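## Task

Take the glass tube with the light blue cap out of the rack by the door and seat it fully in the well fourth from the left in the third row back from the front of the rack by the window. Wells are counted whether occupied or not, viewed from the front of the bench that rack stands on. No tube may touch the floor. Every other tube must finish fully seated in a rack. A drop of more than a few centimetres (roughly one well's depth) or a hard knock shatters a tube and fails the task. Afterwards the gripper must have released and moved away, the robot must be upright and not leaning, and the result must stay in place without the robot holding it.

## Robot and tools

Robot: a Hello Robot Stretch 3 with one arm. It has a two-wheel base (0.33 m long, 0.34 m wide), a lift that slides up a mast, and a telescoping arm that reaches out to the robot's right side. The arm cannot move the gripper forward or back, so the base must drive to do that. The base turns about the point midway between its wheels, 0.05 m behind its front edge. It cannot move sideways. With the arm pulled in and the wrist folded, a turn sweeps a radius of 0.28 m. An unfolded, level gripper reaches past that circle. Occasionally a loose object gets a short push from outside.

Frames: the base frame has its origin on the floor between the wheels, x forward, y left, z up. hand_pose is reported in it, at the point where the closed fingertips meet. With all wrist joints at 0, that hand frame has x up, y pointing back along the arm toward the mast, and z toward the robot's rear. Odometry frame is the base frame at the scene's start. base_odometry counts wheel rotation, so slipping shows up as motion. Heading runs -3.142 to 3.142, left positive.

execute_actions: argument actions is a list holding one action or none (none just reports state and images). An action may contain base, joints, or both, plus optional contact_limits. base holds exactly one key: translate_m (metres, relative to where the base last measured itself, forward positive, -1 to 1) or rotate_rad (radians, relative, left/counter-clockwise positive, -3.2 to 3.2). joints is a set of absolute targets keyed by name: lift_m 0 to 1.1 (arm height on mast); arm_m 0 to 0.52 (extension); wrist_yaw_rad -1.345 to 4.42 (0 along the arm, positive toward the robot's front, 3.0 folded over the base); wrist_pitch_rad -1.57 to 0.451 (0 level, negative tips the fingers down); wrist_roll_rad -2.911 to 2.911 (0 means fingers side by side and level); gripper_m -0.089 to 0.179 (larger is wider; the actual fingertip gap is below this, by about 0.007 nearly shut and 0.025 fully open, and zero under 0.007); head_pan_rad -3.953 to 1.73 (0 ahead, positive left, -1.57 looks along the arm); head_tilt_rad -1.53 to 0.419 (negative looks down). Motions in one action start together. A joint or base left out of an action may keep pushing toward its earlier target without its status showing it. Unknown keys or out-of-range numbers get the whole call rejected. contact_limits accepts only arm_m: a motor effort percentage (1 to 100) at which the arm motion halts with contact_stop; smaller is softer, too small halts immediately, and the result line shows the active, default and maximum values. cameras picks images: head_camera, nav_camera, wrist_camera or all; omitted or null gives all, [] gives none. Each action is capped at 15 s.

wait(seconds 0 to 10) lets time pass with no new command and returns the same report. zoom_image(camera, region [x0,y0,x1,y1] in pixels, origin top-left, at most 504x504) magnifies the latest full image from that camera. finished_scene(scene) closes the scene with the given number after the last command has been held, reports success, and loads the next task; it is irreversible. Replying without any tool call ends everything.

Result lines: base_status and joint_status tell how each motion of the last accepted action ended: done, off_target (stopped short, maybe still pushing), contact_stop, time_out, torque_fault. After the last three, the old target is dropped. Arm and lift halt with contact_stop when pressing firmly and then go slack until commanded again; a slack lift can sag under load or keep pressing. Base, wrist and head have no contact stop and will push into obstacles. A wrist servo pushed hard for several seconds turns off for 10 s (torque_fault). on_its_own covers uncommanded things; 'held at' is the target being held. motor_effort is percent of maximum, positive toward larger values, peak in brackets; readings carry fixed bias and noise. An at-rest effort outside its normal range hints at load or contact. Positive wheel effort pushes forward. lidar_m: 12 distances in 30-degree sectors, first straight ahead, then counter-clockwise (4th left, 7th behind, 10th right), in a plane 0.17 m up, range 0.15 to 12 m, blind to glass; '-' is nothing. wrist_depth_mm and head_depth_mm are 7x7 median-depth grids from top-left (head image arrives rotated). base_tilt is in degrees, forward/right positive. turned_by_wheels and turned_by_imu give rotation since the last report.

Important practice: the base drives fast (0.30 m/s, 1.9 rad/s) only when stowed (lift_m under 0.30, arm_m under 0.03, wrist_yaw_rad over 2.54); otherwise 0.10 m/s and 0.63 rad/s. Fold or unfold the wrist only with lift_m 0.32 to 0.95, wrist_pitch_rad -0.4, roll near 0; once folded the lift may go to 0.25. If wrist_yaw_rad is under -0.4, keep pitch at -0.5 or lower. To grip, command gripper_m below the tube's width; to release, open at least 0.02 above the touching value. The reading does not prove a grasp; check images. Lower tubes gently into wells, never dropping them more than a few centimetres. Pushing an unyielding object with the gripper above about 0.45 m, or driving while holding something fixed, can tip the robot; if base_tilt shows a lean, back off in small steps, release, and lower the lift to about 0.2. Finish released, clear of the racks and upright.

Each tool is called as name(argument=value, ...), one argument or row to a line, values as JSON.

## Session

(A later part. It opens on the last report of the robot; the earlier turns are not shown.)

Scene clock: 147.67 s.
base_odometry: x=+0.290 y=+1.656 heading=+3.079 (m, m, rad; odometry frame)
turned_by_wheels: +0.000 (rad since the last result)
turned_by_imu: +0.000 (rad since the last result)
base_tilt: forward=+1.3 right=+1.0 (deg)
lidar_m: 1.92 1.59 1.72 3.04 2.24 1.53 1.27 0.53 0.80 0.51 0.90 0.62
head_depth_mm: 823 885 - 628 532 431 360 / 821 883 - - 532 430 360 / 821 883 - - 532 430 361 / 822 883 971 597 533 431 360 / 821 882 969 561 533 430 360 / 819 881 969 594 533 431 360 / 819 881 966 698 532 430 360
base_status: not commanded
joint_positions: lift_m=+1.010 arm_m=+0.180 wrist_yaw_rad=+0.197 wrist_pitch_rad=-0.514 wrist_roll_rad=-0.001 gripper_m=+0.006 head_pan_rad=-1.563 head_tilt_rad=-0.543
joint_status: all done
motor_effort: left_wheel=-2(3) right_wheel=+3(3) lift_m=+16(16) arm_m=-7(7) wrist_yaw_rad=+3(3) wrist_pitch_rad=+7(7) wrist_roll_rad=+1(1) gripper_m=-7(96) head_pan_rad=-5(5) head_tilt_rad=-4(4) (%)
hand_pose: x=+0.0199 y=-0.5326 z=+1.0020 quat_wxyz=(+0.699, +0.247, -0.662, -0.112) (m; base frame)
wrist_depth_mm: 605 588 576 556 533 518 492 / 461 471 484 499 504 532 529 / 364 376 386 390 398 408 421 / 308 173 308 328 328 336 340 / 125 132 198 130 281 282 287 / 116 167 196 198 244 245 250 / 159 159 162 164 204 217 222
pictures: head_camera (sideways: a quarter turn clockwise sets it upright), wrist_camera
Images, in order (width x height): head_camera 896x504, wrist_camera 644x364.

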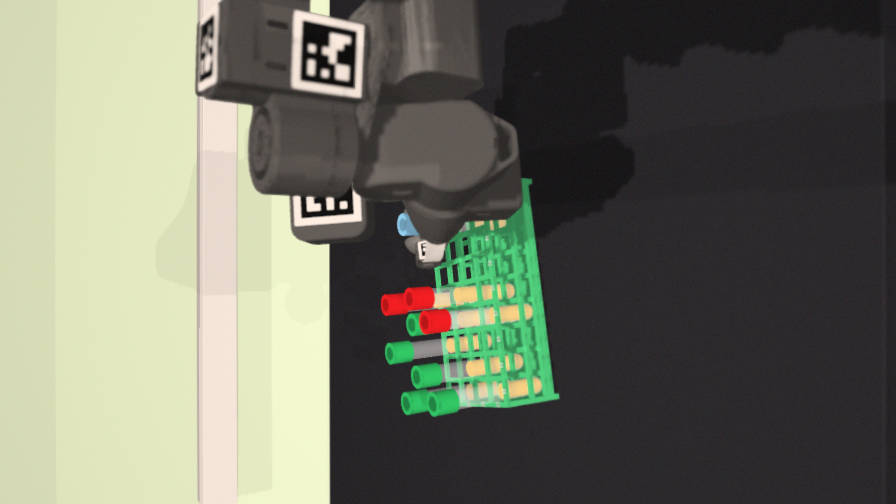

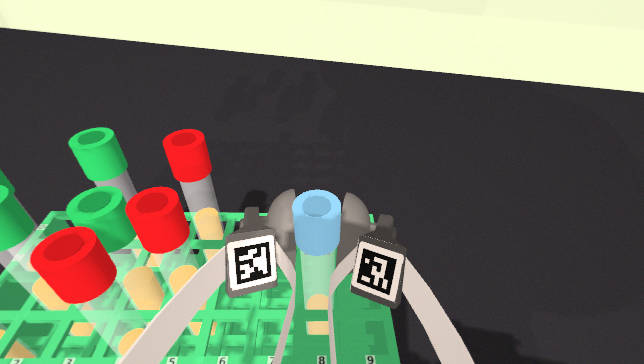

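execute_actions(
  actions=[
    {"joints":{"lift_m":1.03}},
  ],
  cameras=["wrist_camera"],
)

execute_actions(
  actions=[
    {"joints":{"lift_m":1.08}},
  ],
  cameras=["wrist_camera","head_camera"],
)

zoom_image(
  camera="head_camera",
  region=[370, 160, 570, 420],
)

Scene clock: 149.43 s.
base_odometry: x=+0.290 y=+1.656 heading=+3.079 (m, m, rad; odometry frame)
turned_by_wheels: +0.000 (rad since the last result)
turned_by_imu: +0.000 (rad since the last result)
base_tilt: forward=+1.3 right=+0.9 (deg)
lidar_m: 1.92 1.59 1.72 3.06 2.24 1.53 1.27 0.53 0.80 0.51 0.90 0.62
head_depth_mm: 821 - - 654 532 431 360 / 820 884 - 640 534 430 360 / 821 884 - - 533 430 361 / 821 882 949 596 532 430 360 / 819 881 967 561 533 430 360 / 820 880 968 594 532 430 360 / 817 881 967 698 532 430 360
base_status: not commanded
joint_positions: lift_m=+1.030 arm_m=+0.180 wrist_yaw_rad=+0.198 wrist_pitch_rad=-0.516 wrist_roll_rad=-0.001 gripper_m=+0.006 head_pan_rad=-1.563 head_tilt_rad=-0.543
joint_status: all done
motor_effort: left_wheel=-3(2) right_wheel=+4(4) lift_m=+25(26) arm_m=-7(7) wrist_yaw_rad=+3(3) wrist_pitch_rad=+8(8) wrist_roll_rad=+1(1) gripper_m=-7(7) head_pan_rad=-5(5) head_tilt_rad=-4(4) (%)
hand_pose: x=+0.0199 y=-0.5323 z=+1.0210 quat_wxyz=(+0.699, +0.247, -0.662, -0.112) (m; base frame)
wrist_depth_mm: 609 604 581 561 533 511 491 / 499 506 523 536 560 547 529 / 404 407 426 432 435 440 454 / 336 319 339 351 357 365 370 / 285 144 303 131 306 307 313 / 185 146 195 227 267 267 271 / 176 176 181 182 229 236 239
pictures: wrist_camera
Images, in order (width x height): wrist_camera 644x364.

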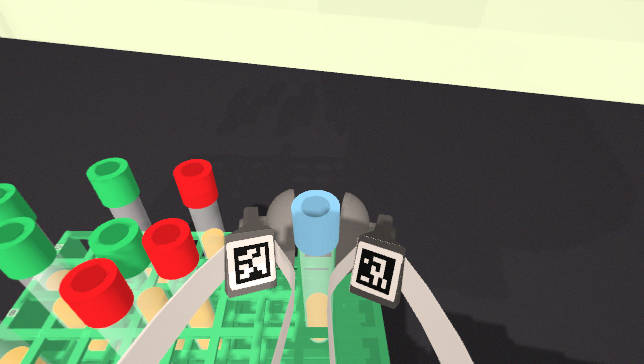

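Scene clock: 150.73 s.
base_odometry: x=+0.290 y=+1.656 heading=+3.079 (m, m, rad; odometry frame)
turned_by_wheels: +0.000 (rad since the last result)
turned_by_imu: +0.000 (rad since the last result)
base_tilt: forward=+1.3 right=+0.9 (deg)
lidar_m: 1.92 1.60 1.72 3.06 2.24 1.53 1.28 0.53 0.80 0.51 0.90 0.62
head_depth_mm: - - 897 697 532 430 360 / 799 - - 697 533 431 360 / 810 - - 641 533 430 361 / 821 882 984 615 532 431 361 / 822 881 968 562 532 430 361 / 818 883 966 595 532 430 360 / 818 879 968 697 532 430 360
base_status: not commanded
joint_positions: lift_m=+1.080 arm_m=+0.180 wrist_yaw_rad=+0.198 wrist_pitch_rad=-0.516 wrist_roll_rad=-0.001 gripper_m=+0.006 head_pan_rad=-1.563 head_tilt_rad=-0.543
joint_status: all done
motor_effort: left_wheel=-3(3) right_wheel=+4(3) lift_m=+25(26) arm_m=-6(7) wrist_yaw_rad=+3(3) wrist_pitch_rad=+8(8) wrist_roll_rad=+1(1) gripper_m=-7(7) head_pan_rad=-5(4) head_tilt_rad=-5(4) (%)
hand_pose: x=+0.0199 y=-0.5323 z=+1.0710 quat_wxyz=(+0.699, +0.247, -0.662, -0.112) (m; base frame)
wrist_depth_mm: 631 611 565 547 540 438 423 / 622 616 628 606 591 568 545 / 493 494 509 516 518 533 544 / 410 415 426 428 436 447 449 / 349 343 346 131 371 370 379 / 187 253 245 260 322 326 328 / 236 208 225 244 282 287 291
pictures: head_camera (sideways: a quarter turn clockwise sets it upright), wrist_camera
Images, in order (width x height): head_camera 896x504, wrist_camera 644x364.

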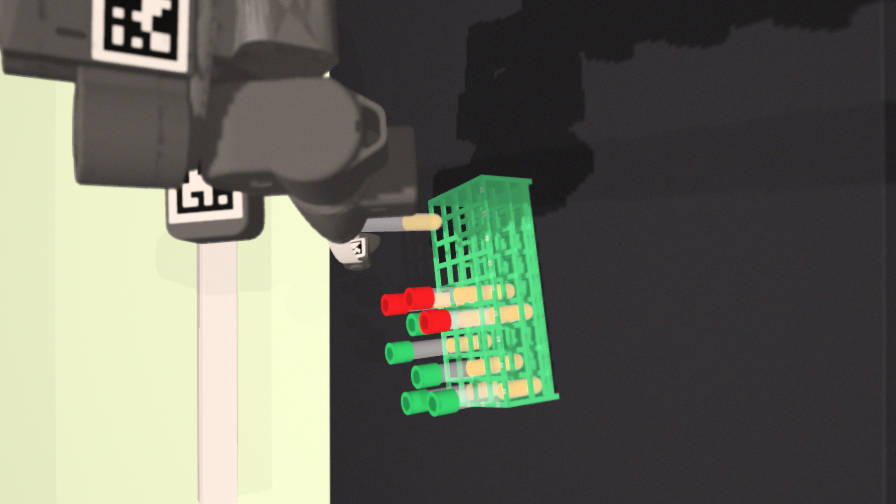

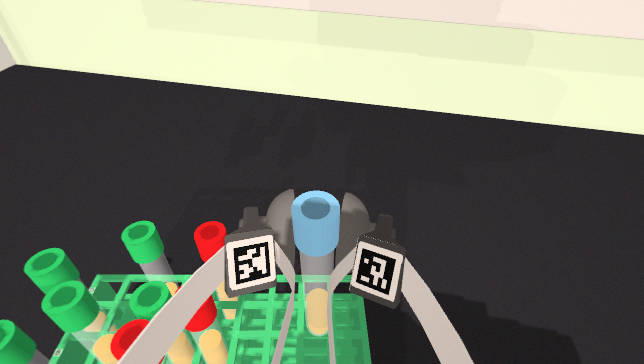

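Region (370, 160, 570, 420) of head_camera's 896x504 image, scaled by 1.938, with more detail than that image has; it fills the left 388 columns of this view, and the rest is white.

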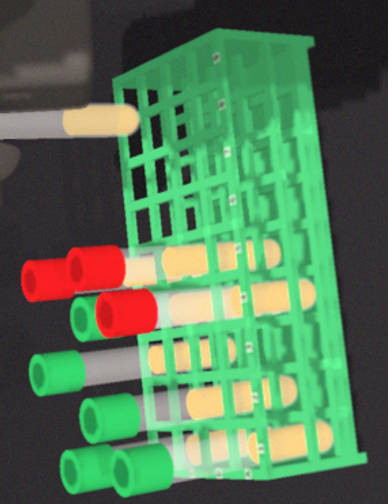

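execute_actions(
  actions=[
    {"base":{"translate_m":0.04},"joints":{"arm_m":0.196,"lift_m":1.1}},
  ],
  cameras=["wrist_camera","head_camera"],
)

zoom_image(
  camera="head_camera",
  region=[350, 120, 570, 400],
)

Scene clock: 153.13 s.
base_odometry: x=+0.250 y=+1.659 heading=+3.079 (m, m, rad; odometry frame)
turned_by_wheels: +0.000 (rad since the last result)
turned_by_imu: +0.000 (rad since the last result)
base_tilt: forward=+1.3 right=+0.9 (deg)
lidar_m: 1.88 1.56 1.67 3.05 2.30 1.56 1.31 0.56 0.52 0.88 0.89 0.59
head_depth_mm: - - 967 697 533 430 360 / - - 896 698 532 430 360 / 806 - - 604 533 430 360 / 819 879 958 555 532 430 360 / 816 876 965 569 532 431 360 / 815 878 966 694 532 430 360 / 815 890 962 697 532 430 360
base_status: done
joint_positions: lift_m=+1.100 arm_m=+0.196 wrist_yaw_rad=+0.198 wrist_pitch_rad=-0.516 wrist_roll_rad=-0.001 gripper_m=+0.006 head_pan_rad=-1.563 head_tilt_rad=-0.543
joint_status: all done
motor_effort: left_wheel=-2(4) right_wheel=+1(7) lift_m=+25(25) arm_m=+6(9) wrist_yaw_rad=+3(3) wrist_pitch_rad=+7(7) wrist_roll_rad=+1(1) gripper_m=-6(5) head_pan_rad=-5(4) head_tilt_rad=-4(4) (%)
hand_pose: x=+0.0200 y=-0.5474 z=+1.0910 quat_wxyz=(+0.699, +0.247, -0.662, -0.112) (m; base frame)
wrist_depth_mm: 612 587 558 461 438 434 413 / 637 624 625 603 573 543 527 / 528 523 545 556 554 576 564 / 434 445 450 457 462 474 480 / 372 378 395 131 397 402 410 / 326 334 265 340 344 345 353 / 289 191 242 278 286 308 312
pictures: head_camera (sideways: a quarter turn clockwise sets it upright), wrist_camera
Images, in order (width x height): head_camera 896x504, wrist_camera 644x364.

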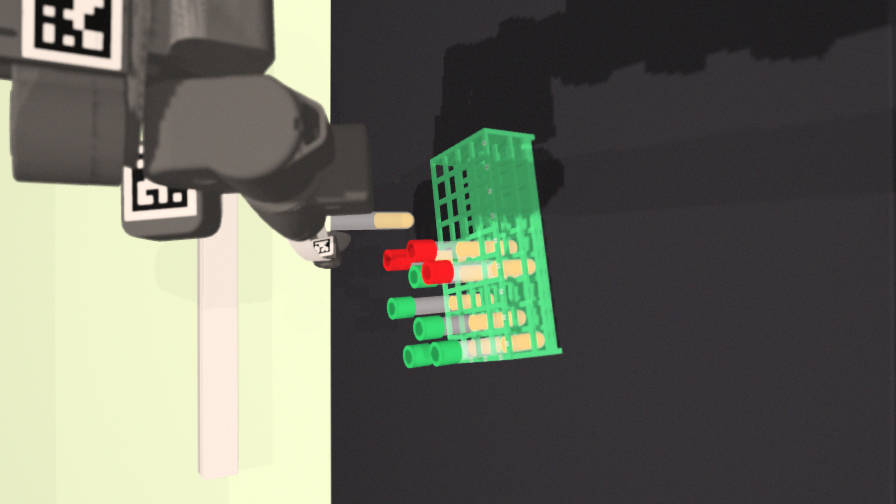

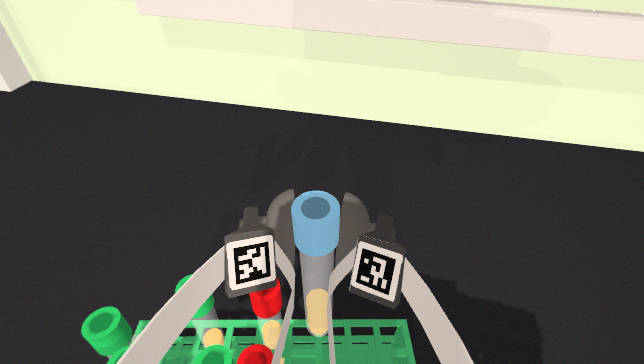

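Region (350, 120, 570, 400) of head_camera's 896x504 image, scaled by 1.800, with more detail than that image has; it fills the left 396 columns of this view, and the rest is white.

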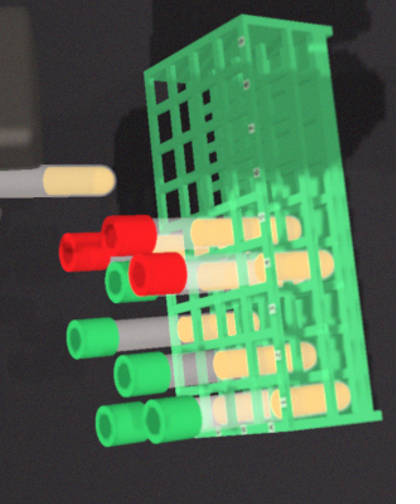

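execute_actions(
  actions=[
    {"base":{"translate_m":0.024},"joints":{"arm_m":0.188}},
  ],
  cameras=["wrist_camera","head_camera"],
)

zoom_image(
  camera="head_camera",
  region=[350, 120, 570, 400],
)

Scene clock: 156.13 s.
base_odometry: x=+0.226 y=+1.660 heading=+3.079 (m, m, rad; odometry frame)
turned_by_wheels: +0.000 (rad since the last result)
turned_by_imu: +0.000 (rad since the last result)
base_tilt: forward=+1.2 right=+1.0 (deg)
lidar_m: 1.86 1.55 1.64 3.20 2.34 1.59 1.34 0.58 0.53 0.88 0.89 0.56
head_depth_mm: - - 963 697 533 430 360 / - - 898 697 532 430 360 / 804 - - 667 532 430 360 / 815 876 954 545 532 430 360 / 814 876 962 640 533 430 361 / 815 875 962 695 532 430 360 / 812 891 960 696 532 430 360
base_status: done
joint_positions: lift_m=+1.100 arm_m=+0.188 wrist_yaw_rad=+0.198 wrist_pitch_rad=-0.516 wrist_roll_rad=-0.001 gripper_m=+0.006 head_pan_rad=-1.563 head_tilt_rad=-0.543
joint_status: all done
motor_effort: left_wheel=-2(3) right_wheel=+2(7) lift_m=+25(25) arm_m=-7(8) wrist_yaw_rad=+2(2) wrist_pitch_rad=+8(8) wrist_roll_rad=+1(1) gripper_m=-7(6) head_pan_rad=-5(5) head_tilt_rad=-4(4) (%)
hand_pose: x=+0.0200 y=-0.5403 z=+1.0910 quat_wxyz=(+0.699, +0.247, -0.662, -0.112) (m; base frame)
wrist_depth_mm: 611 589 565 469 446 431 422 / 632 639 634 610 563 554 536 / 522 531 544 555 559 578 576 / 434 442 454 453 469 473 482 / 377 386 388 131 399 400 403 / 329 332 318 332 347 350 352 / 295 290 269 258 272 309 308
pictures: head_camera (sideways: a quarter turn clockwise sets it upright), wrist_camera
Images, in order (width x height): head_camera 896x504, wrist_camera 644x364.

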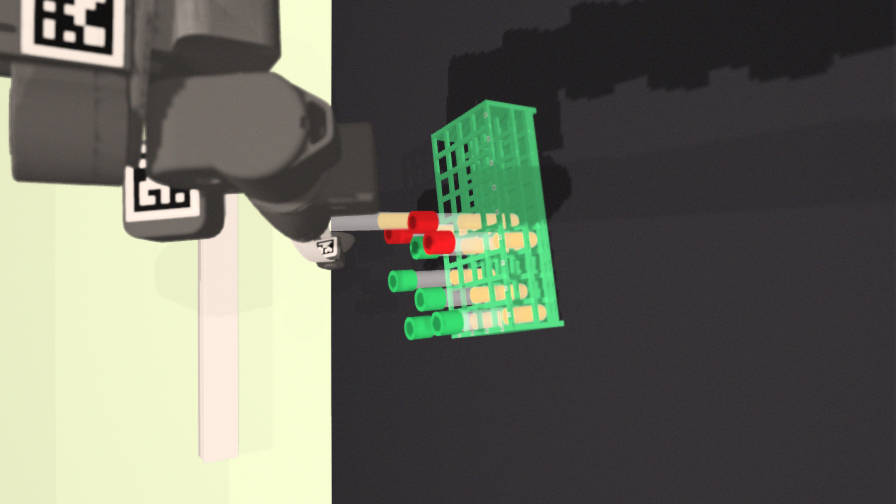

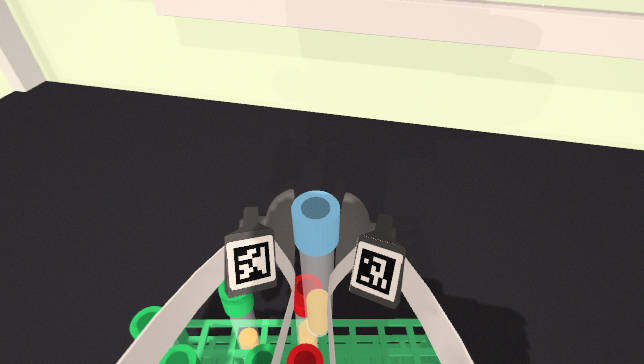

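Region (350, 120, 570, 400) of head_camera's 896x504 image, scaled by 1.800, with more detail than that image has; it fills the left 396 columns of this view, and the rest is white.

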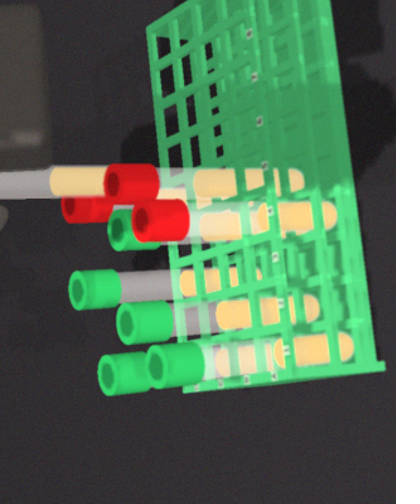

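execute_actions(
  actions=[
    {"base":{"translate_m":0.022},"joints":{"arm_m":0.184}},
  ],
  cameras=["wrist_camera","head_camera"],
)

zoom_image(
  camera="head_camera",
  region=[350, 120, 570, 400],
)

Scene clock: 157.97 s.
base_odometry: x=+0.204 y=+1.662 heading=+3.079 (m, m, rad; odometry frame)
turned_by_wheels: +0.000 (rad since the last result)
turned_by_imu: +0.000 (rad since the last result)
base_tilt: forward=+1.2 right=+0.8 (deg)
lidar_m: 1.83 1.53 1.60 3.08 2.37 1.61 1.36 0.59 0.53 0.87 0.89 0.54
head_depth_mm: - - 951 698 532 430 360 / - - 896 668 532 430 360 / 809 - - 593 533 430 360 / 814 875 961 568 533 431 361 / 814 873 961 667 532 430 360 / 814 872 959 698 532 430 360 / 811 899 957 697 532 430 360
base_status: done
joint_positions: lift_m=+1.100 arm_m=+0.184 wrist_yaw_rad=+0.198 wrist_pitch_rad=-0.516 wrist_roll_rad=-0.001 gripper_m=+0.006 head_pan_rad=-1.563 head_tilt_rad=-0.543
joint_status: all done
motor_effort: left_wheel=-3(4) right_wheel=+2(6) lift_m=+25(24) arm_m=-7(7) wrist_yaw_rad=+2(2) wrist_pitch_rad=+8(8) wrist_roll_rad=+1(1) gripper_m=-6(6) head_pan_rad=-5(5) head_tilt_rad=-4(4) (%)
hand_pose: x=+0.0200 y=-0.5363 z=+1.0910 quat_wxyz=(+0.699, +0.247, -0.662, -0.112) (m; base frame)
wrist_depth_mm: 603 600 558 465 435 432 417 / 613 654 615 600 564 546 525 / 527 530 535 548 557 584 573 / 433 451 452 450 466 472 478 / 373 384 396 131 398 402 407 / 327 332 319 327 342 347 353 / 292 292 248 238 261 304 310
pictures: head_camera (sideways: a quarter turn clockwise sets it upright), wrist_camera
Images, in order (width x height): head_camera 896x504, wrist_camera 644x364.

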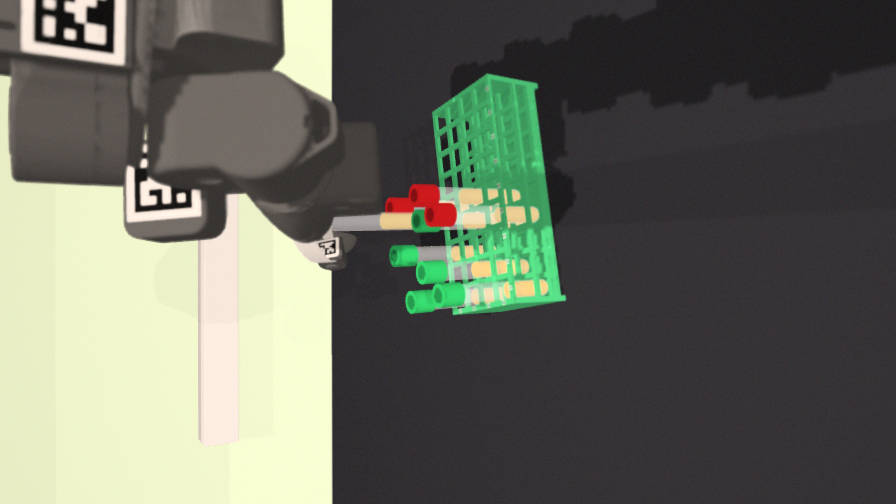

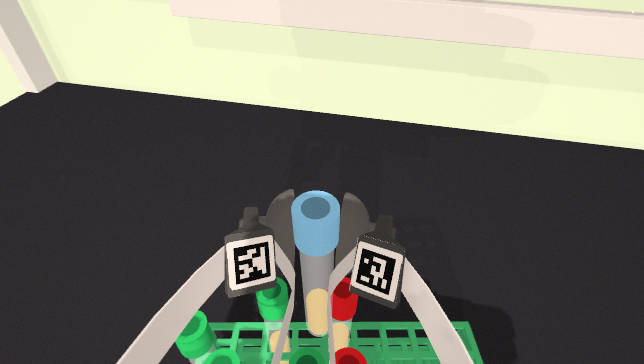

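Region (350, 120, 570, 400) of head_camera's 896x504 image, scaled by 1.800, with more detail than that image has; it fills the left 396 columns of this view, and the rest is white.

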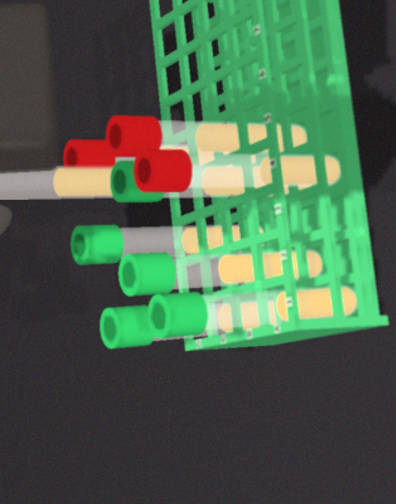

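execute_actions(
  actions=[
    {"base":{"translate_m":0.005}},
  ],
  cameras=[],
)

execute_actions(
  actions=[
    {"joints":{"lift_m":1.075}},
  ],
  cameras=["wrist_camera","head_camera"],
)

zoom_image(
  camera="head_camera",
  region=[360, 150, 560, 330],
)

Scene clock: 159.47 s.
base_odometry: x=+0.199 y=+1.662 heading=+3.078 (m, m, rad; odometry frame)
turned_by_wheels: +0.000 (rad since the last result)
turned_by_imu: +0.000 (rad since the last result)
base_tilt: forward=+1.2 right=+0.9 (deg)
lidar_m: 1.83 1.53 1.60 3.07 2.39 1.62 1.37 0.60 0.53 0.87 0.89 0.54
head_depth_mm: - - 951 699 531 431 360 / - - 896 697 532 430 360 / 808 - - 560 533 430 360 / 815 873 959 571 533 430 360 / 814 872 959 667 532 431 360 / 812 872 960 698 532 431 360 / 811 896 954 696 532 430 360
base_status: done
joint_positions: lift_m=+1.100 arm_m=+0.184 wrist_yaw_rad=+0.198 wrist_pitch_rad=-0.516 wrist_roll_rad=-0.001 gripper_m=+0.006 head_pan_rad=-1.563 head_tilt_rad=-0.543
joint_status: not commanded
motor_effort: left_wheel=-3(4) right_wheel=+1(8) lift_m=+25(25) arm_m=-8(7) wrist_yaw_rad=+2(2) wrist_pitch_rad=+8(8) wrist_roll_rad=+1(1) gripper_m=-6(7) head_pan_rad=-5(5) head_tilt_rad=-4(4) (%)
hand_pose: x=+0.0200 y=-0.5363 z=+1.0910 quat_wxyz=(+0.699, +0.247, -0.662, -0.112) (m; base frame)
wrist_depth_mm: 618 592 555 466 445 427 415 / 604 636 616 609 574 556 535 / 520 528 540 551 559 574 571 / 443 446 446 461 467 472 480 / 371 380 393 131 397 405 405 / 327 332 320 210 346 345 353 / 292 293 234 239 281 307 308
pictures: none
No camera images: the call's "cameras" was empty. Leave "cameras" out to get every camera's image.

Scene clock: 160.47 s.
base_odometry: x=+0.199 y=+1.662 heading=+3.078 (m, m, rad; odometry frame)
turned_by_wheels: +0.000 (rad since the last result)
turned_by_imu: +0.000 (rad since the last result)
base_tilt: forward=+1.3 right=+1.0 (deg)
lidar_m: 1.83 1.53 1.60 3.07 2.38 1.62 1.36 0.60 0.53 0.87 0.89 0.53
head_depth_mm: - - 873 698 532 430 360 / 800 - - 668 532 430 360 / 802 - - 548 533 431 360 / 812 873 974 585 533 430 361 / 811 873 963 669 532 430 361 / 812 872 956 697 531 431 360 / 810 897 960 696 532 430 360
base_status: not commanded
joint_positions: lift_m=+1.075 arm_m=+0.184 wrist_yaw_rad=+0.198 wrist_pitch_rad=-0.516 wrist_roll_rad=-0.001 gripper_m=+0.006 head_pan_rad=-1.563 head_tilt_rad=-0.543
joint_status: all done
motor_effort: left_wheel=-2(3) right_wheel=+2(2) lift_m=+15(22) arm_m=-7(7) wrist_yaw_rad=+2(2) wrist_pitch_rad=+7(8) wrist_roll_rad=+1(1) gripper_m=-6(6) head_pan_rad=-5(4) head_tilt_rad=-4(5) (%)
hand_pose: x=+0.0200 y=-0.5363 z=+1.0666 quat_wxyz=(+0.699, +0.247, -0.662, -0.112) (m; base frame)
wrist_depth_mm: 596 592 550 537 525 425 410 / 581 621 617 595 559 550 537 / 475 490 496 512 513 528 558 / 402 403 413 417 426 433 440 / 342 350 364 131 361 366 375 / 305 305 296 295 315 321 325 / 268 270 217 192 238 277 285
pictures: head_camera (sideways: a quarter turn clockwise sets it upright), wrist_camera
Images, in order (width x height): head_camera 896x504, wrist_camera 644x364.

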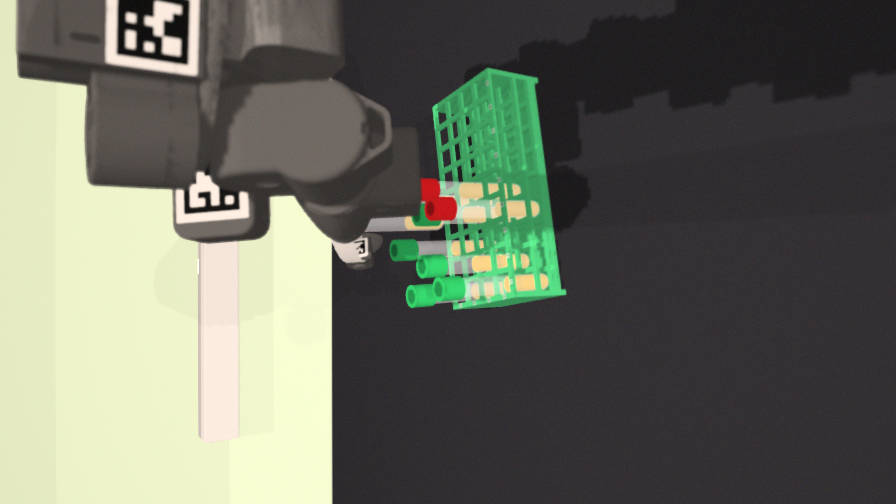

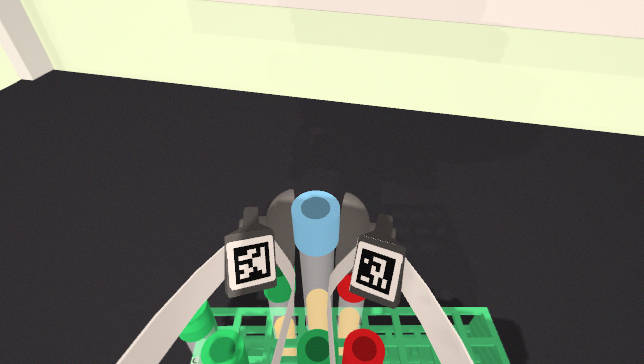

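Region (360, 150, 560, 330) of head_camera's 896x504 image, scaled by 2.520, with more detail than that image has; it fills the top 454 rows of this view, and the rest is white.

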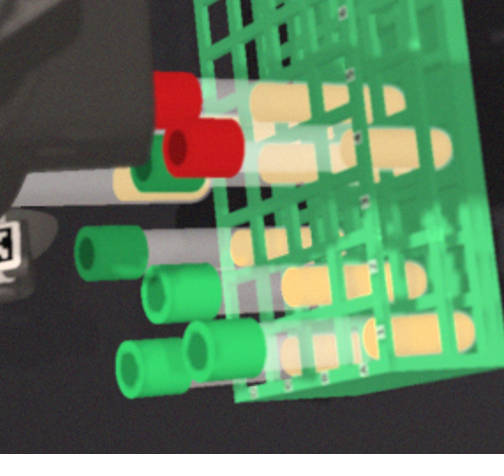

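execute_actions(
  actions=[
    {"joints":{"lift_m":1.058}},
  ],
  cameras=["wrist_camera","head_camera"],
)

zoom_image(
  camera="head_camera",
  region=[380, 160, 560, 300],
)

Scene clock: 162.07 s.
base_odometry: x=+0.199 y=+1.662 heading=+3.078 (m, m, rad; odometry frame)
turned_by_wheels: +0.000 (rad since the last result)
turned_by_imu: +0.000 (rad since the last result)
base_tilt: forward=+1.3 right=+0.9 (deg)
lidar_m: 1.83 1.52 1.60 3.05 2.38 1.62 1.36 0.60 0.53 0.88 0.89 0.54
head_depth_mm: 799 - - 697 532 429 360 / 815 - - 617 533 431 360 / 813 - - 548 533 430 361 / 813 873 975 579 533 431 361 / 812 874 961 668 532 430 361 / 815 875 958 697 532 430 360 / 811 900 958 698 532 430 360
base_status: not commanded
joint_positions: lift_m=+1.058 arm_m=+0.184 wrist_yaw_rad=+0.198 wrist_pitch_rad=-0.505 wrist_roll_rad=-0.001 gripper_m=+0.006 head_pan_rad=-1.563 head_tilt_rad=-0.543
joint_status: all done
motor_effort: left_wheel=-3(2) right_wheel=+2(2) lift_m=+15(14) arm_m=-7(7) wrist_yaw_rad=+2(2) wrist_pitch_rad=+2(7) wrist_roll_rad=+1(1) gripper_m=-6(6) head_pan_rad=-5(5) head_tilt_rad=-5(4) (%)
hand_pose: x=+0.0203 y=-0.5378 z=+1.0520 quat_wxyz=(+0.699, +0.244, -0.663, -0.108) (m; base frame)
wrist_depth_mm: 597 582 568 540 518 495 416 / 579 589 608 593 578 551 534 / 463 472 487 495 497 512 527 / 386 392 396 404 408 416 430 / 329 332 340 131 349 346 355 / 284 292 252 220 303 306 308 / 256 254 196 147 222 241 270
pictures: head_camera (sideways: a quarter turn clockwise sets it upright), wrist_camera
Images, in order (width x height): head_camera 896x504, wrist_camera 644x364.

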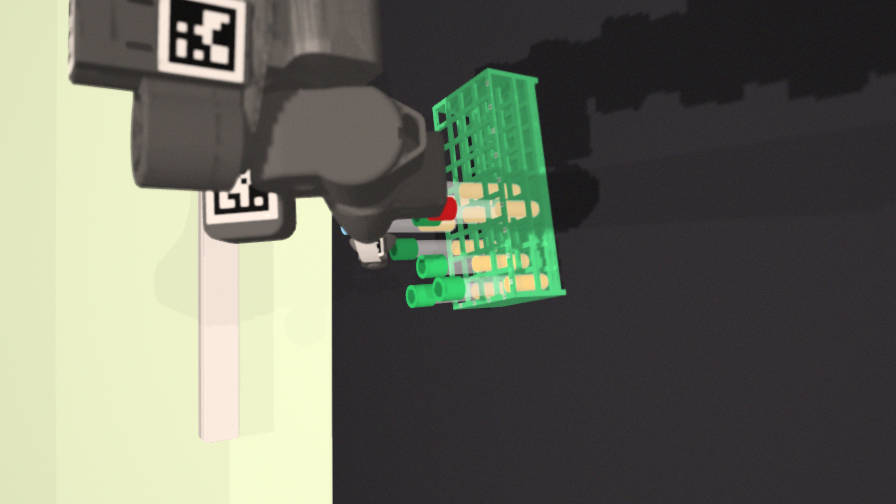

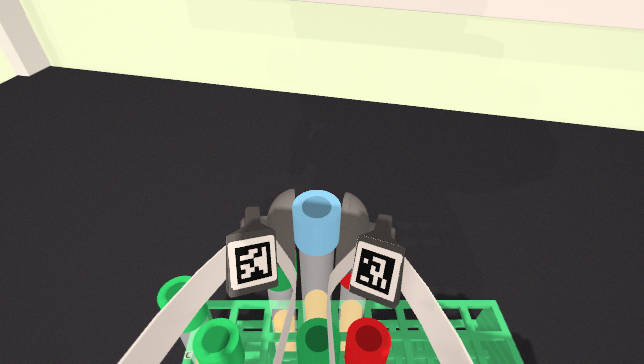

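Region (380, 160, 560, 300) of head_camera's 896x504 image, scaled by 2.800, with more detail than that image has.

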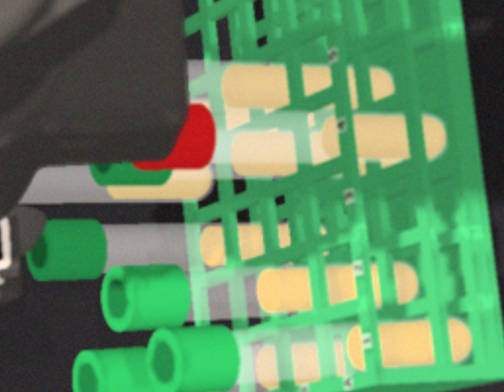

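execute_actions(
  actions=[
    {"joints":{"lift_m":1.07}},
  ],
  cameras=[],
)

execute_actions(
  actions=[
    {"joints":{"arm_m":0.175}},
  ],
  cameras=[],
)

execute_actions(
  actions=[
    {"joints":{"lift_m":1.056}},
  ],
  cameras=["wrist_camera","head_camera"],
)

zoom_image(
  camera="head_camera",
  region=[380, 160, 560, 300],
)

Scene clock: 163.83 s.
base_odometry: x=+0.199 y=+1.662 heading=+3.078 (m, m, rad; odometry frame)
turned_by_wheels: +0.000 (rad since the last result)
turned_by_imu: +0.000 (rad since the last result)
base_tilt: forward=+1.3 right=+0.9 (deg)
lidar_m: 1.82 1.53 1.60 3.07 2.39 1.61 1.37 0.60 0.53 0.88 0.89 0.54
head_depth_mm: 785 - - 697 532 430 360 / 803 - - 668 532 430 360 / 814 - - 550 533 430 361 / 814 875 975 585 532 430 360 / 810 873 958 667 532 430 360 / 812 872 958 698 532 430 360 / 813 898 959 696 532 430 360
base_status: not commanded
joint_positions: lift_m=+1.070 arm_m=+0.184 wrist_yaw_rad=+0.198 wrist_pitch_rad=-0.513 wrist_roll_rad=-0.001 gripper_m=+0.006 head_pan_rad=-1.563 head_tilt_rad=-0.543
joint_status: all done
motor_effort: left_wheel=-3(2) right_wheel=+2(3) lift_m=+25(25) arm_m=-6(6) wrist_yaw_rad=+2(2) wrist_pitch_rad=+6(6) wrist_roll_rad=+1(1) gripper_m=-8(6) head_pan_rad=-5(5) head_tilt_rad=-4(4) (%)
hand_pose: x=+0.0201 y=-0.5367 z=+1.0616 quat_wxyz=(+0.699, +0.246, -0.662, -0.111) (m; base frame)
wrist_depth_mm: 602 585 571 548 526 499 412 / 579 602 604 604 568 545 541 / 471 488 493 503 508 515 537 / 397 400 410 412 414 424 440 / 338 338 355 131 358 361 371 / 297 304 262 230 313 311 317 / 262 267 186 157 233 264 279
pictures: none
No camera images: the call's "cameras" was empty. Leave "cameras" out to get every camera's image.

Scene clock: 164.63 s.
base_odometry: x=+0.199 y=+1.662 heading=+3.078 (m, m, rad; odometry frame)
turned_by_wheels: +0.000 (rad since the last result)
turned_by_imu: +0.000 (rad since the last result)
base_tilt: forward=+1.3 right=+0.9 (deg)
lidar_m: 1.83 1.53 1.61 3.07 2.39 1.62 1.37 0.60 0.53 0.87 0.89 0.54
head_depth_mm: 786 - - 697 532 430 360 / 803 - - 617 533 430 360 / 813 - - 548 533 430 360 / 814 875 976 583 533 431 360 / 814 872 960 668 532 430 361 / 810 870 954 698 532 430 360 / 811 896 955 695 532 430 360
base_status: not commanded
joint_positions: lift_m=+1.070 arm_m=+0.175 wrist_yaw_rad=+0.198 wrist_pitch_rad=-0.513 wrist_roll_rad=-0.001 gripper_m=+0.006 head_pan_rad=-1.563 head_tilt_rad=-0.543
joint_status: all done
motor_effort: left_wheel=-2(3) right_wheel=+2(2) lift_m=+25(25) arm_m=-7(9) wrist_yaw_rad=+2(2) wrist_pitch_rad=+6(7) wrist_roll_rad=+1(1) gripper_m=-5(6) head_pan_rad=-5(4) head_tilt_rad=-4(4) (%)
hand_pose: x=+0.0201 y=-0.5277 z=+1.0616 quat_wxyz=(+0.699, +0.246, -0.662, -0.111) (m; base frame)
wrist_depth_mm: 617 598 566 558 534 513 417 / 590 607 616 586 577 557 535 / 475 485 502 502 506 521 520 / 393 398 408 418 420 422 430 / 335 341 359 131 360 360 365 / 297 303 233 231 314 315 321 / 265 265 204 160 226 264 281
pictures: none
No camera images: the call's "cameras" was empty. Leave "cameras" out to get every camera's image.

Scene clock: 165.47 s.
base_odometry: x=+0.199 y=+1.662 heading=+3.078 (m, m, rad; odometry frame)
turned_by_wheels: +0.000 (rad since the last result)
turned_by_imu: +0.000 (rad since the last result)
base_tilt: forward=+1.2 right=+0.9 (deg)
lidar_m: 1.83 1.52 1.60 3.06 2.39 1.62 1.37 0.60 0.54 0.88 0.89 0.54
head_depth_mm: 796 - - 683 532 431 360 / 814 - - 593 532 431 360 / 814 876 - 546 533 431 360 / 814 874 963 587 533 430 360 / 812 875 958 668 533 430 360 / 811 872 959 696 532 430 360 / 812 900 958 699 532 430 360
base_status: not commanded
joint_positions: lift_m=+1.056 arm_m=+0.175 wrist_yaw_rad=+0.198 wrist_pitch_rad=-0.498 wrist_roll_rad=+0.000 gripper_m=+0.006 head_pan_rad=-1.563 head_tilt_rad=-0.543
joint_status: all done
motor_effort: left_wheel=-3(3) right_wheel=+2(3) lift_m=+13(20) arm_m=-5(7) wrist_yaw_rad=+2(2) wrist_pitch_rad=-1(7) wrist_roll_rad=+1(1) gripper_m=-6(6) head_pan_rad=-5(4) head_tilt_rad=-4(4) (%)
hand_pose: x=+0.0206 y=-0.5297 z=+1.0516 quat_wxyz=(+0.699, +0.241, -0.664, -0.106) (m; base frame)
wrist_depth_mm: 593 603 578 551 529 506 417 / 574 602 607 602 587 555 536 / 471 476 484 499 505 513 519 / 385 391 400 408 410 419 422 / 327 331 345 130 350 352 356 / 286 290 195 221 300 306 306 / 254 256 193 151 203 229 272
pictures: head_camera (sideways: a quarter turn clockwise sets it upright), wrist_camera
Images, in order (width x height): head_camera 896x504, wrist_camera 644x364.

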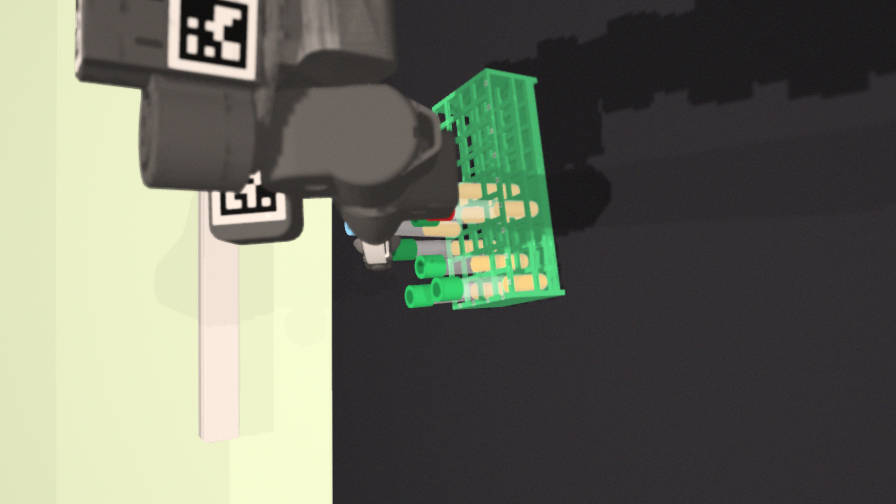

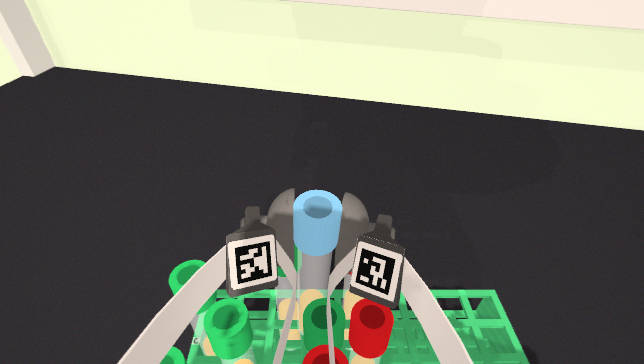

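Region (380, 160, 560, 300) of head_camera's 896x504 image, scaled by 2.800, with more detail than that image has.

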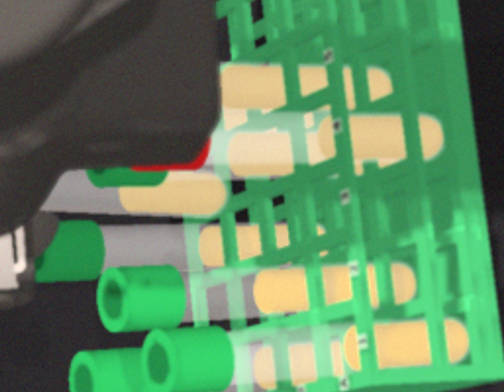

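execute_actions(
  actions=[
    {"joints":{"lift_m":1.068}},
  ],
  cameras=[],
)

execute_actions(
  actions=[
    {"joints":{"arm_m":0.168}},
  ],
  cameras=["wrist_camera"],
)

execute_actions(
  actions=[
    {"joints":{"lift_m":1.054}},
  ],
  cameras=["wrist_camera","head_camera"],
)

zoom_image(
  camera="head_camera",
  region=[380, 160, 560, 300],
)

Scene clock: 167.57 s.
base_odometry: x=+0.199 y=+1.662 heading=+3.078 (m, m, rad; odometry frame)
turned_by_wheels: +0.000 (rad since the last result)
turned_by_imu: +0.000 (rad since the last result)
base_tilt: forward=+1.2 right=+0.9 (deg)
lidar_m: 1.83 1.53 1.60 3.07 2.38 1.63 1.37 0.60 0.54 0.87 0.89 0.54
head_depth_mm: 786 - - 698 533 430 360 / 802 - - 617 533 430 360 / 814 - - 550 532 430 360 / 814 876 975 587 533 431 360 / 812 873 960 668 533 430 360 / 811 872 959 697 532 429 360 / 813 899 957 697 532 430 360
base_status: not commanded
joint_positions: lift_m=+1.068 arm_m=+0.175 wrist_yaw_rad=+0.198 wrist_pitch_rad=-0.513 wrist_roll_rad=+0.000 gripper_m=+0.006 head_pan_rad=-1.563 head_tilt_rad=-0.543
joint_status: all done
motor_effort: left_wheel=-3(2) right_wheel=+2(3) lift_m=+25(26) arm_m=-5(6) wrist_yaw_rad=+2(2) wrist_pitch_rad=+6(7) wrist_roll_rad=+1(0) gripper_m=-6(6) head_pan_rad=-5(5) head_tilt_rad=-4(4) (%)
hand_pose: x=+0.0202 y=-0.5276 z=+1.0597 quat_wxyz=(+0.699, +0.246, -0.662, -0.111) (m; base frame)
wrist_depth_mm: 613 594 568 555 523 510 425 / 570 606 613 598 587 552 546 / 474 478 488 506 508 516 531 / 396 399 403 413 415 426 430 / 336 340 353 130 357 355 368 / 294 298 230 230 309 313 317 / 262 265 201 159 223 263 279
pictures: none
No camera images: the call's "cameras" was empty. Leave "cameras" out to get every camera's image.

Scene clock: 168.30 s.
base_odometry: x=+0.199 y=+1.662 heading=+3.078 (m, m, rad; odometry frame)
turned_by_wheels: +0.000 (rad since the last result)
turned_by_imu: +0.000 (rad since the last result)
base_tilt: forward=+1.3 right=+0.9 (deg)
lidar_m: 1.83 1.52 1.60 3.07 2.39 1.62 1.37 0.60 0.53 0.87 0.89 0.54
head_depth_mm: 787 - - 698 533 430 360 / 803 - - 593 532 430 361 / 812 - - 545 532 431 360 / 814 876 975 590 532 430 360 / 812 875 957 669 533 430 361 / 812 873 957 697 532 431 360 / 812 899 958 696 532 430 359
base_status: not commanded
joint_positions: lift_m=+1.068 arm_m=+0.168 wrist_yaw_rad=+0.198 wrist_pitch_rad=-0.513 wrist_roll_rad=+0.000 gripper_m=+0.006 head_pan_rad=-1.563 head_tilt_rad=-0.543
joint_status: all done
motor_effort: left_wheel=-3(2) right_wheel=+3(2) lift_m=+25(25) arm_m=-7(8) wrist_yaw_rad=+2(2) wrist_pitch_rad=+6(6) wrist_roll_rad=+1(0) gripper_m=-6(6) head_pan_rad=-6(5) head_tilt_rad=-4(4) (%)
hand_pose: x=+0.0201 y=-0.5207 z=+1.0596 quat_wxyz=(+0.699, +0.247, -0.662, -0.111) (m; base frame)
wrist_depth_mm: 612 606 583 565 538 511 489 / 587 614 617 598 586 562 543 / 469 476 485 498 507 520 526 / 391 399 405 417 418 425 429 / 336 340 358 131 358 361 366 / 294 298 175 240 302 312 315 / 264 262 207 163 216 256 278
pictures: wrist_camera
Images, in order (width x height): wrist_camera 644x364.

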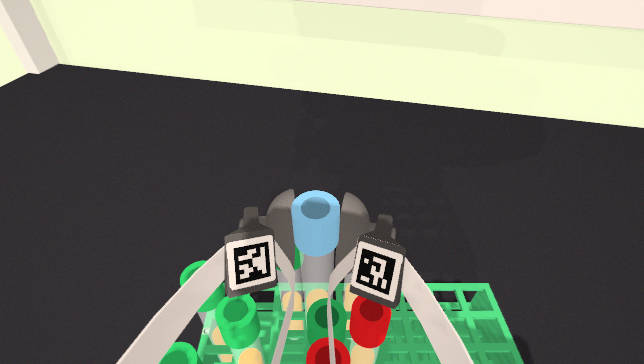

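Scene clock: 169.30 s.
base_odometry: x=+0.199 y=+1.662 heading=+3.078 (m, m, rad; odometry frame)
turned_by_wheels: +0.000 (rad since the last result)
turned_by_imu: +0.000 (rad since the last result)
base_tilt: forward=+1.1 right=+0.9 (deg)
lidar_m: 1.83 1.53 1.61 3.07 2.39 1.62 1.37 0.60 0.53 0.87 0.89 0.53
head_depth_mm: 804 - - 682 533 430 360 / 814 - - 588 534 430 360 / 814 861 - 545 532 430 361 / 813 874 965 589 533 431 361 / 813 878 961 668 532 430 361 / 813 874 958 696 532 430 361 / 811 900 958 697 532 430 360
base_status: not commanded
joint_positions: lift_m=+1.054 arm_m=+0.168 wrist_yaw_rad=+0.199 wrist_pitch_rad=-0.498 wrist_roll_rad=+0.000 gripper_m=+0.006 head_pan_rad=-1.563 head_tilt_rad=-0.543
joint_status: all done
motor_effort: left_wheel=-2(2) right_wheel=+4(2) lift_m=+14(21) arm_m=-5(7) wrist_yaw_rad=+2(2) wrist_pitch_rad=-1(7) wrist_roll_rad=+1(1) gripper_m=-6(6) head_pan_rad=-5(5) head_tilt_rad=-4(4) (%)
hand_pose: x=+0.0207 y=-0.5227 z=+1.0496 quat_wxyz=(+0.699, +0.242, -0.664, -0.106) (m; base frame)
wrist_depth_mm: 615 600 578 554 530 512 498 / 577 598 621 590 588 555 540 / 463 469 475 490 489 512 528 / 385 388 392 397 407 417 421 / 327 328 344 131 346 345 351 / 287 287 164 222 292 300 307 / 253 256 193 150 203 233 272
pictures: head_camera (sideways: a quarter turn clockwise sets it upright), wrist_camera
Images, in order (width x height): head_camera 896x504, wrist_camera 644x364.

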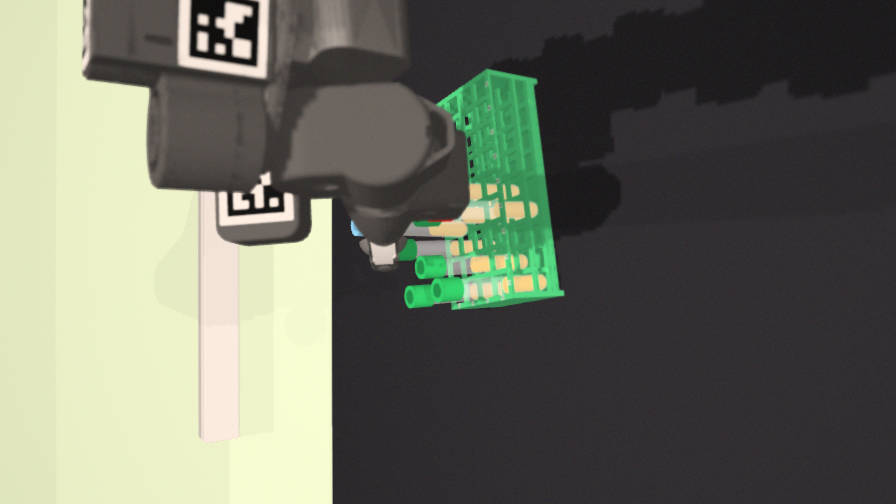

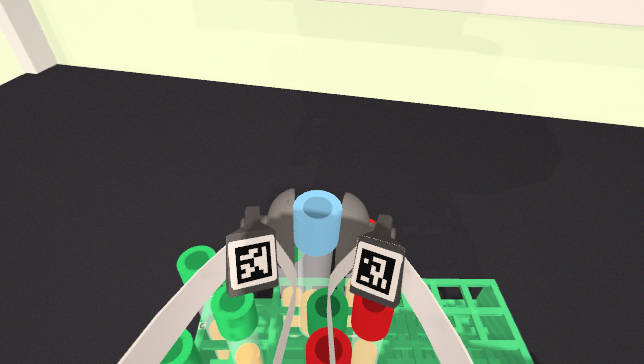

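Region (380, 160, 560, 300) of head_camera's 896x504 image, scaled by 2.800, with more detail than that image has.

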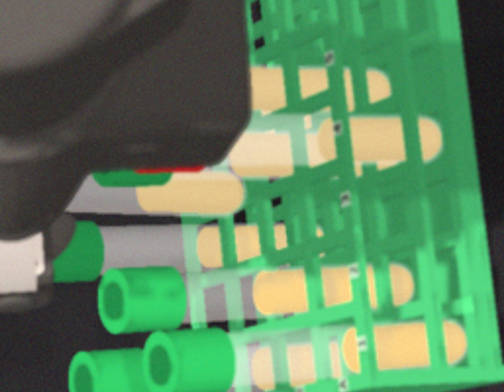

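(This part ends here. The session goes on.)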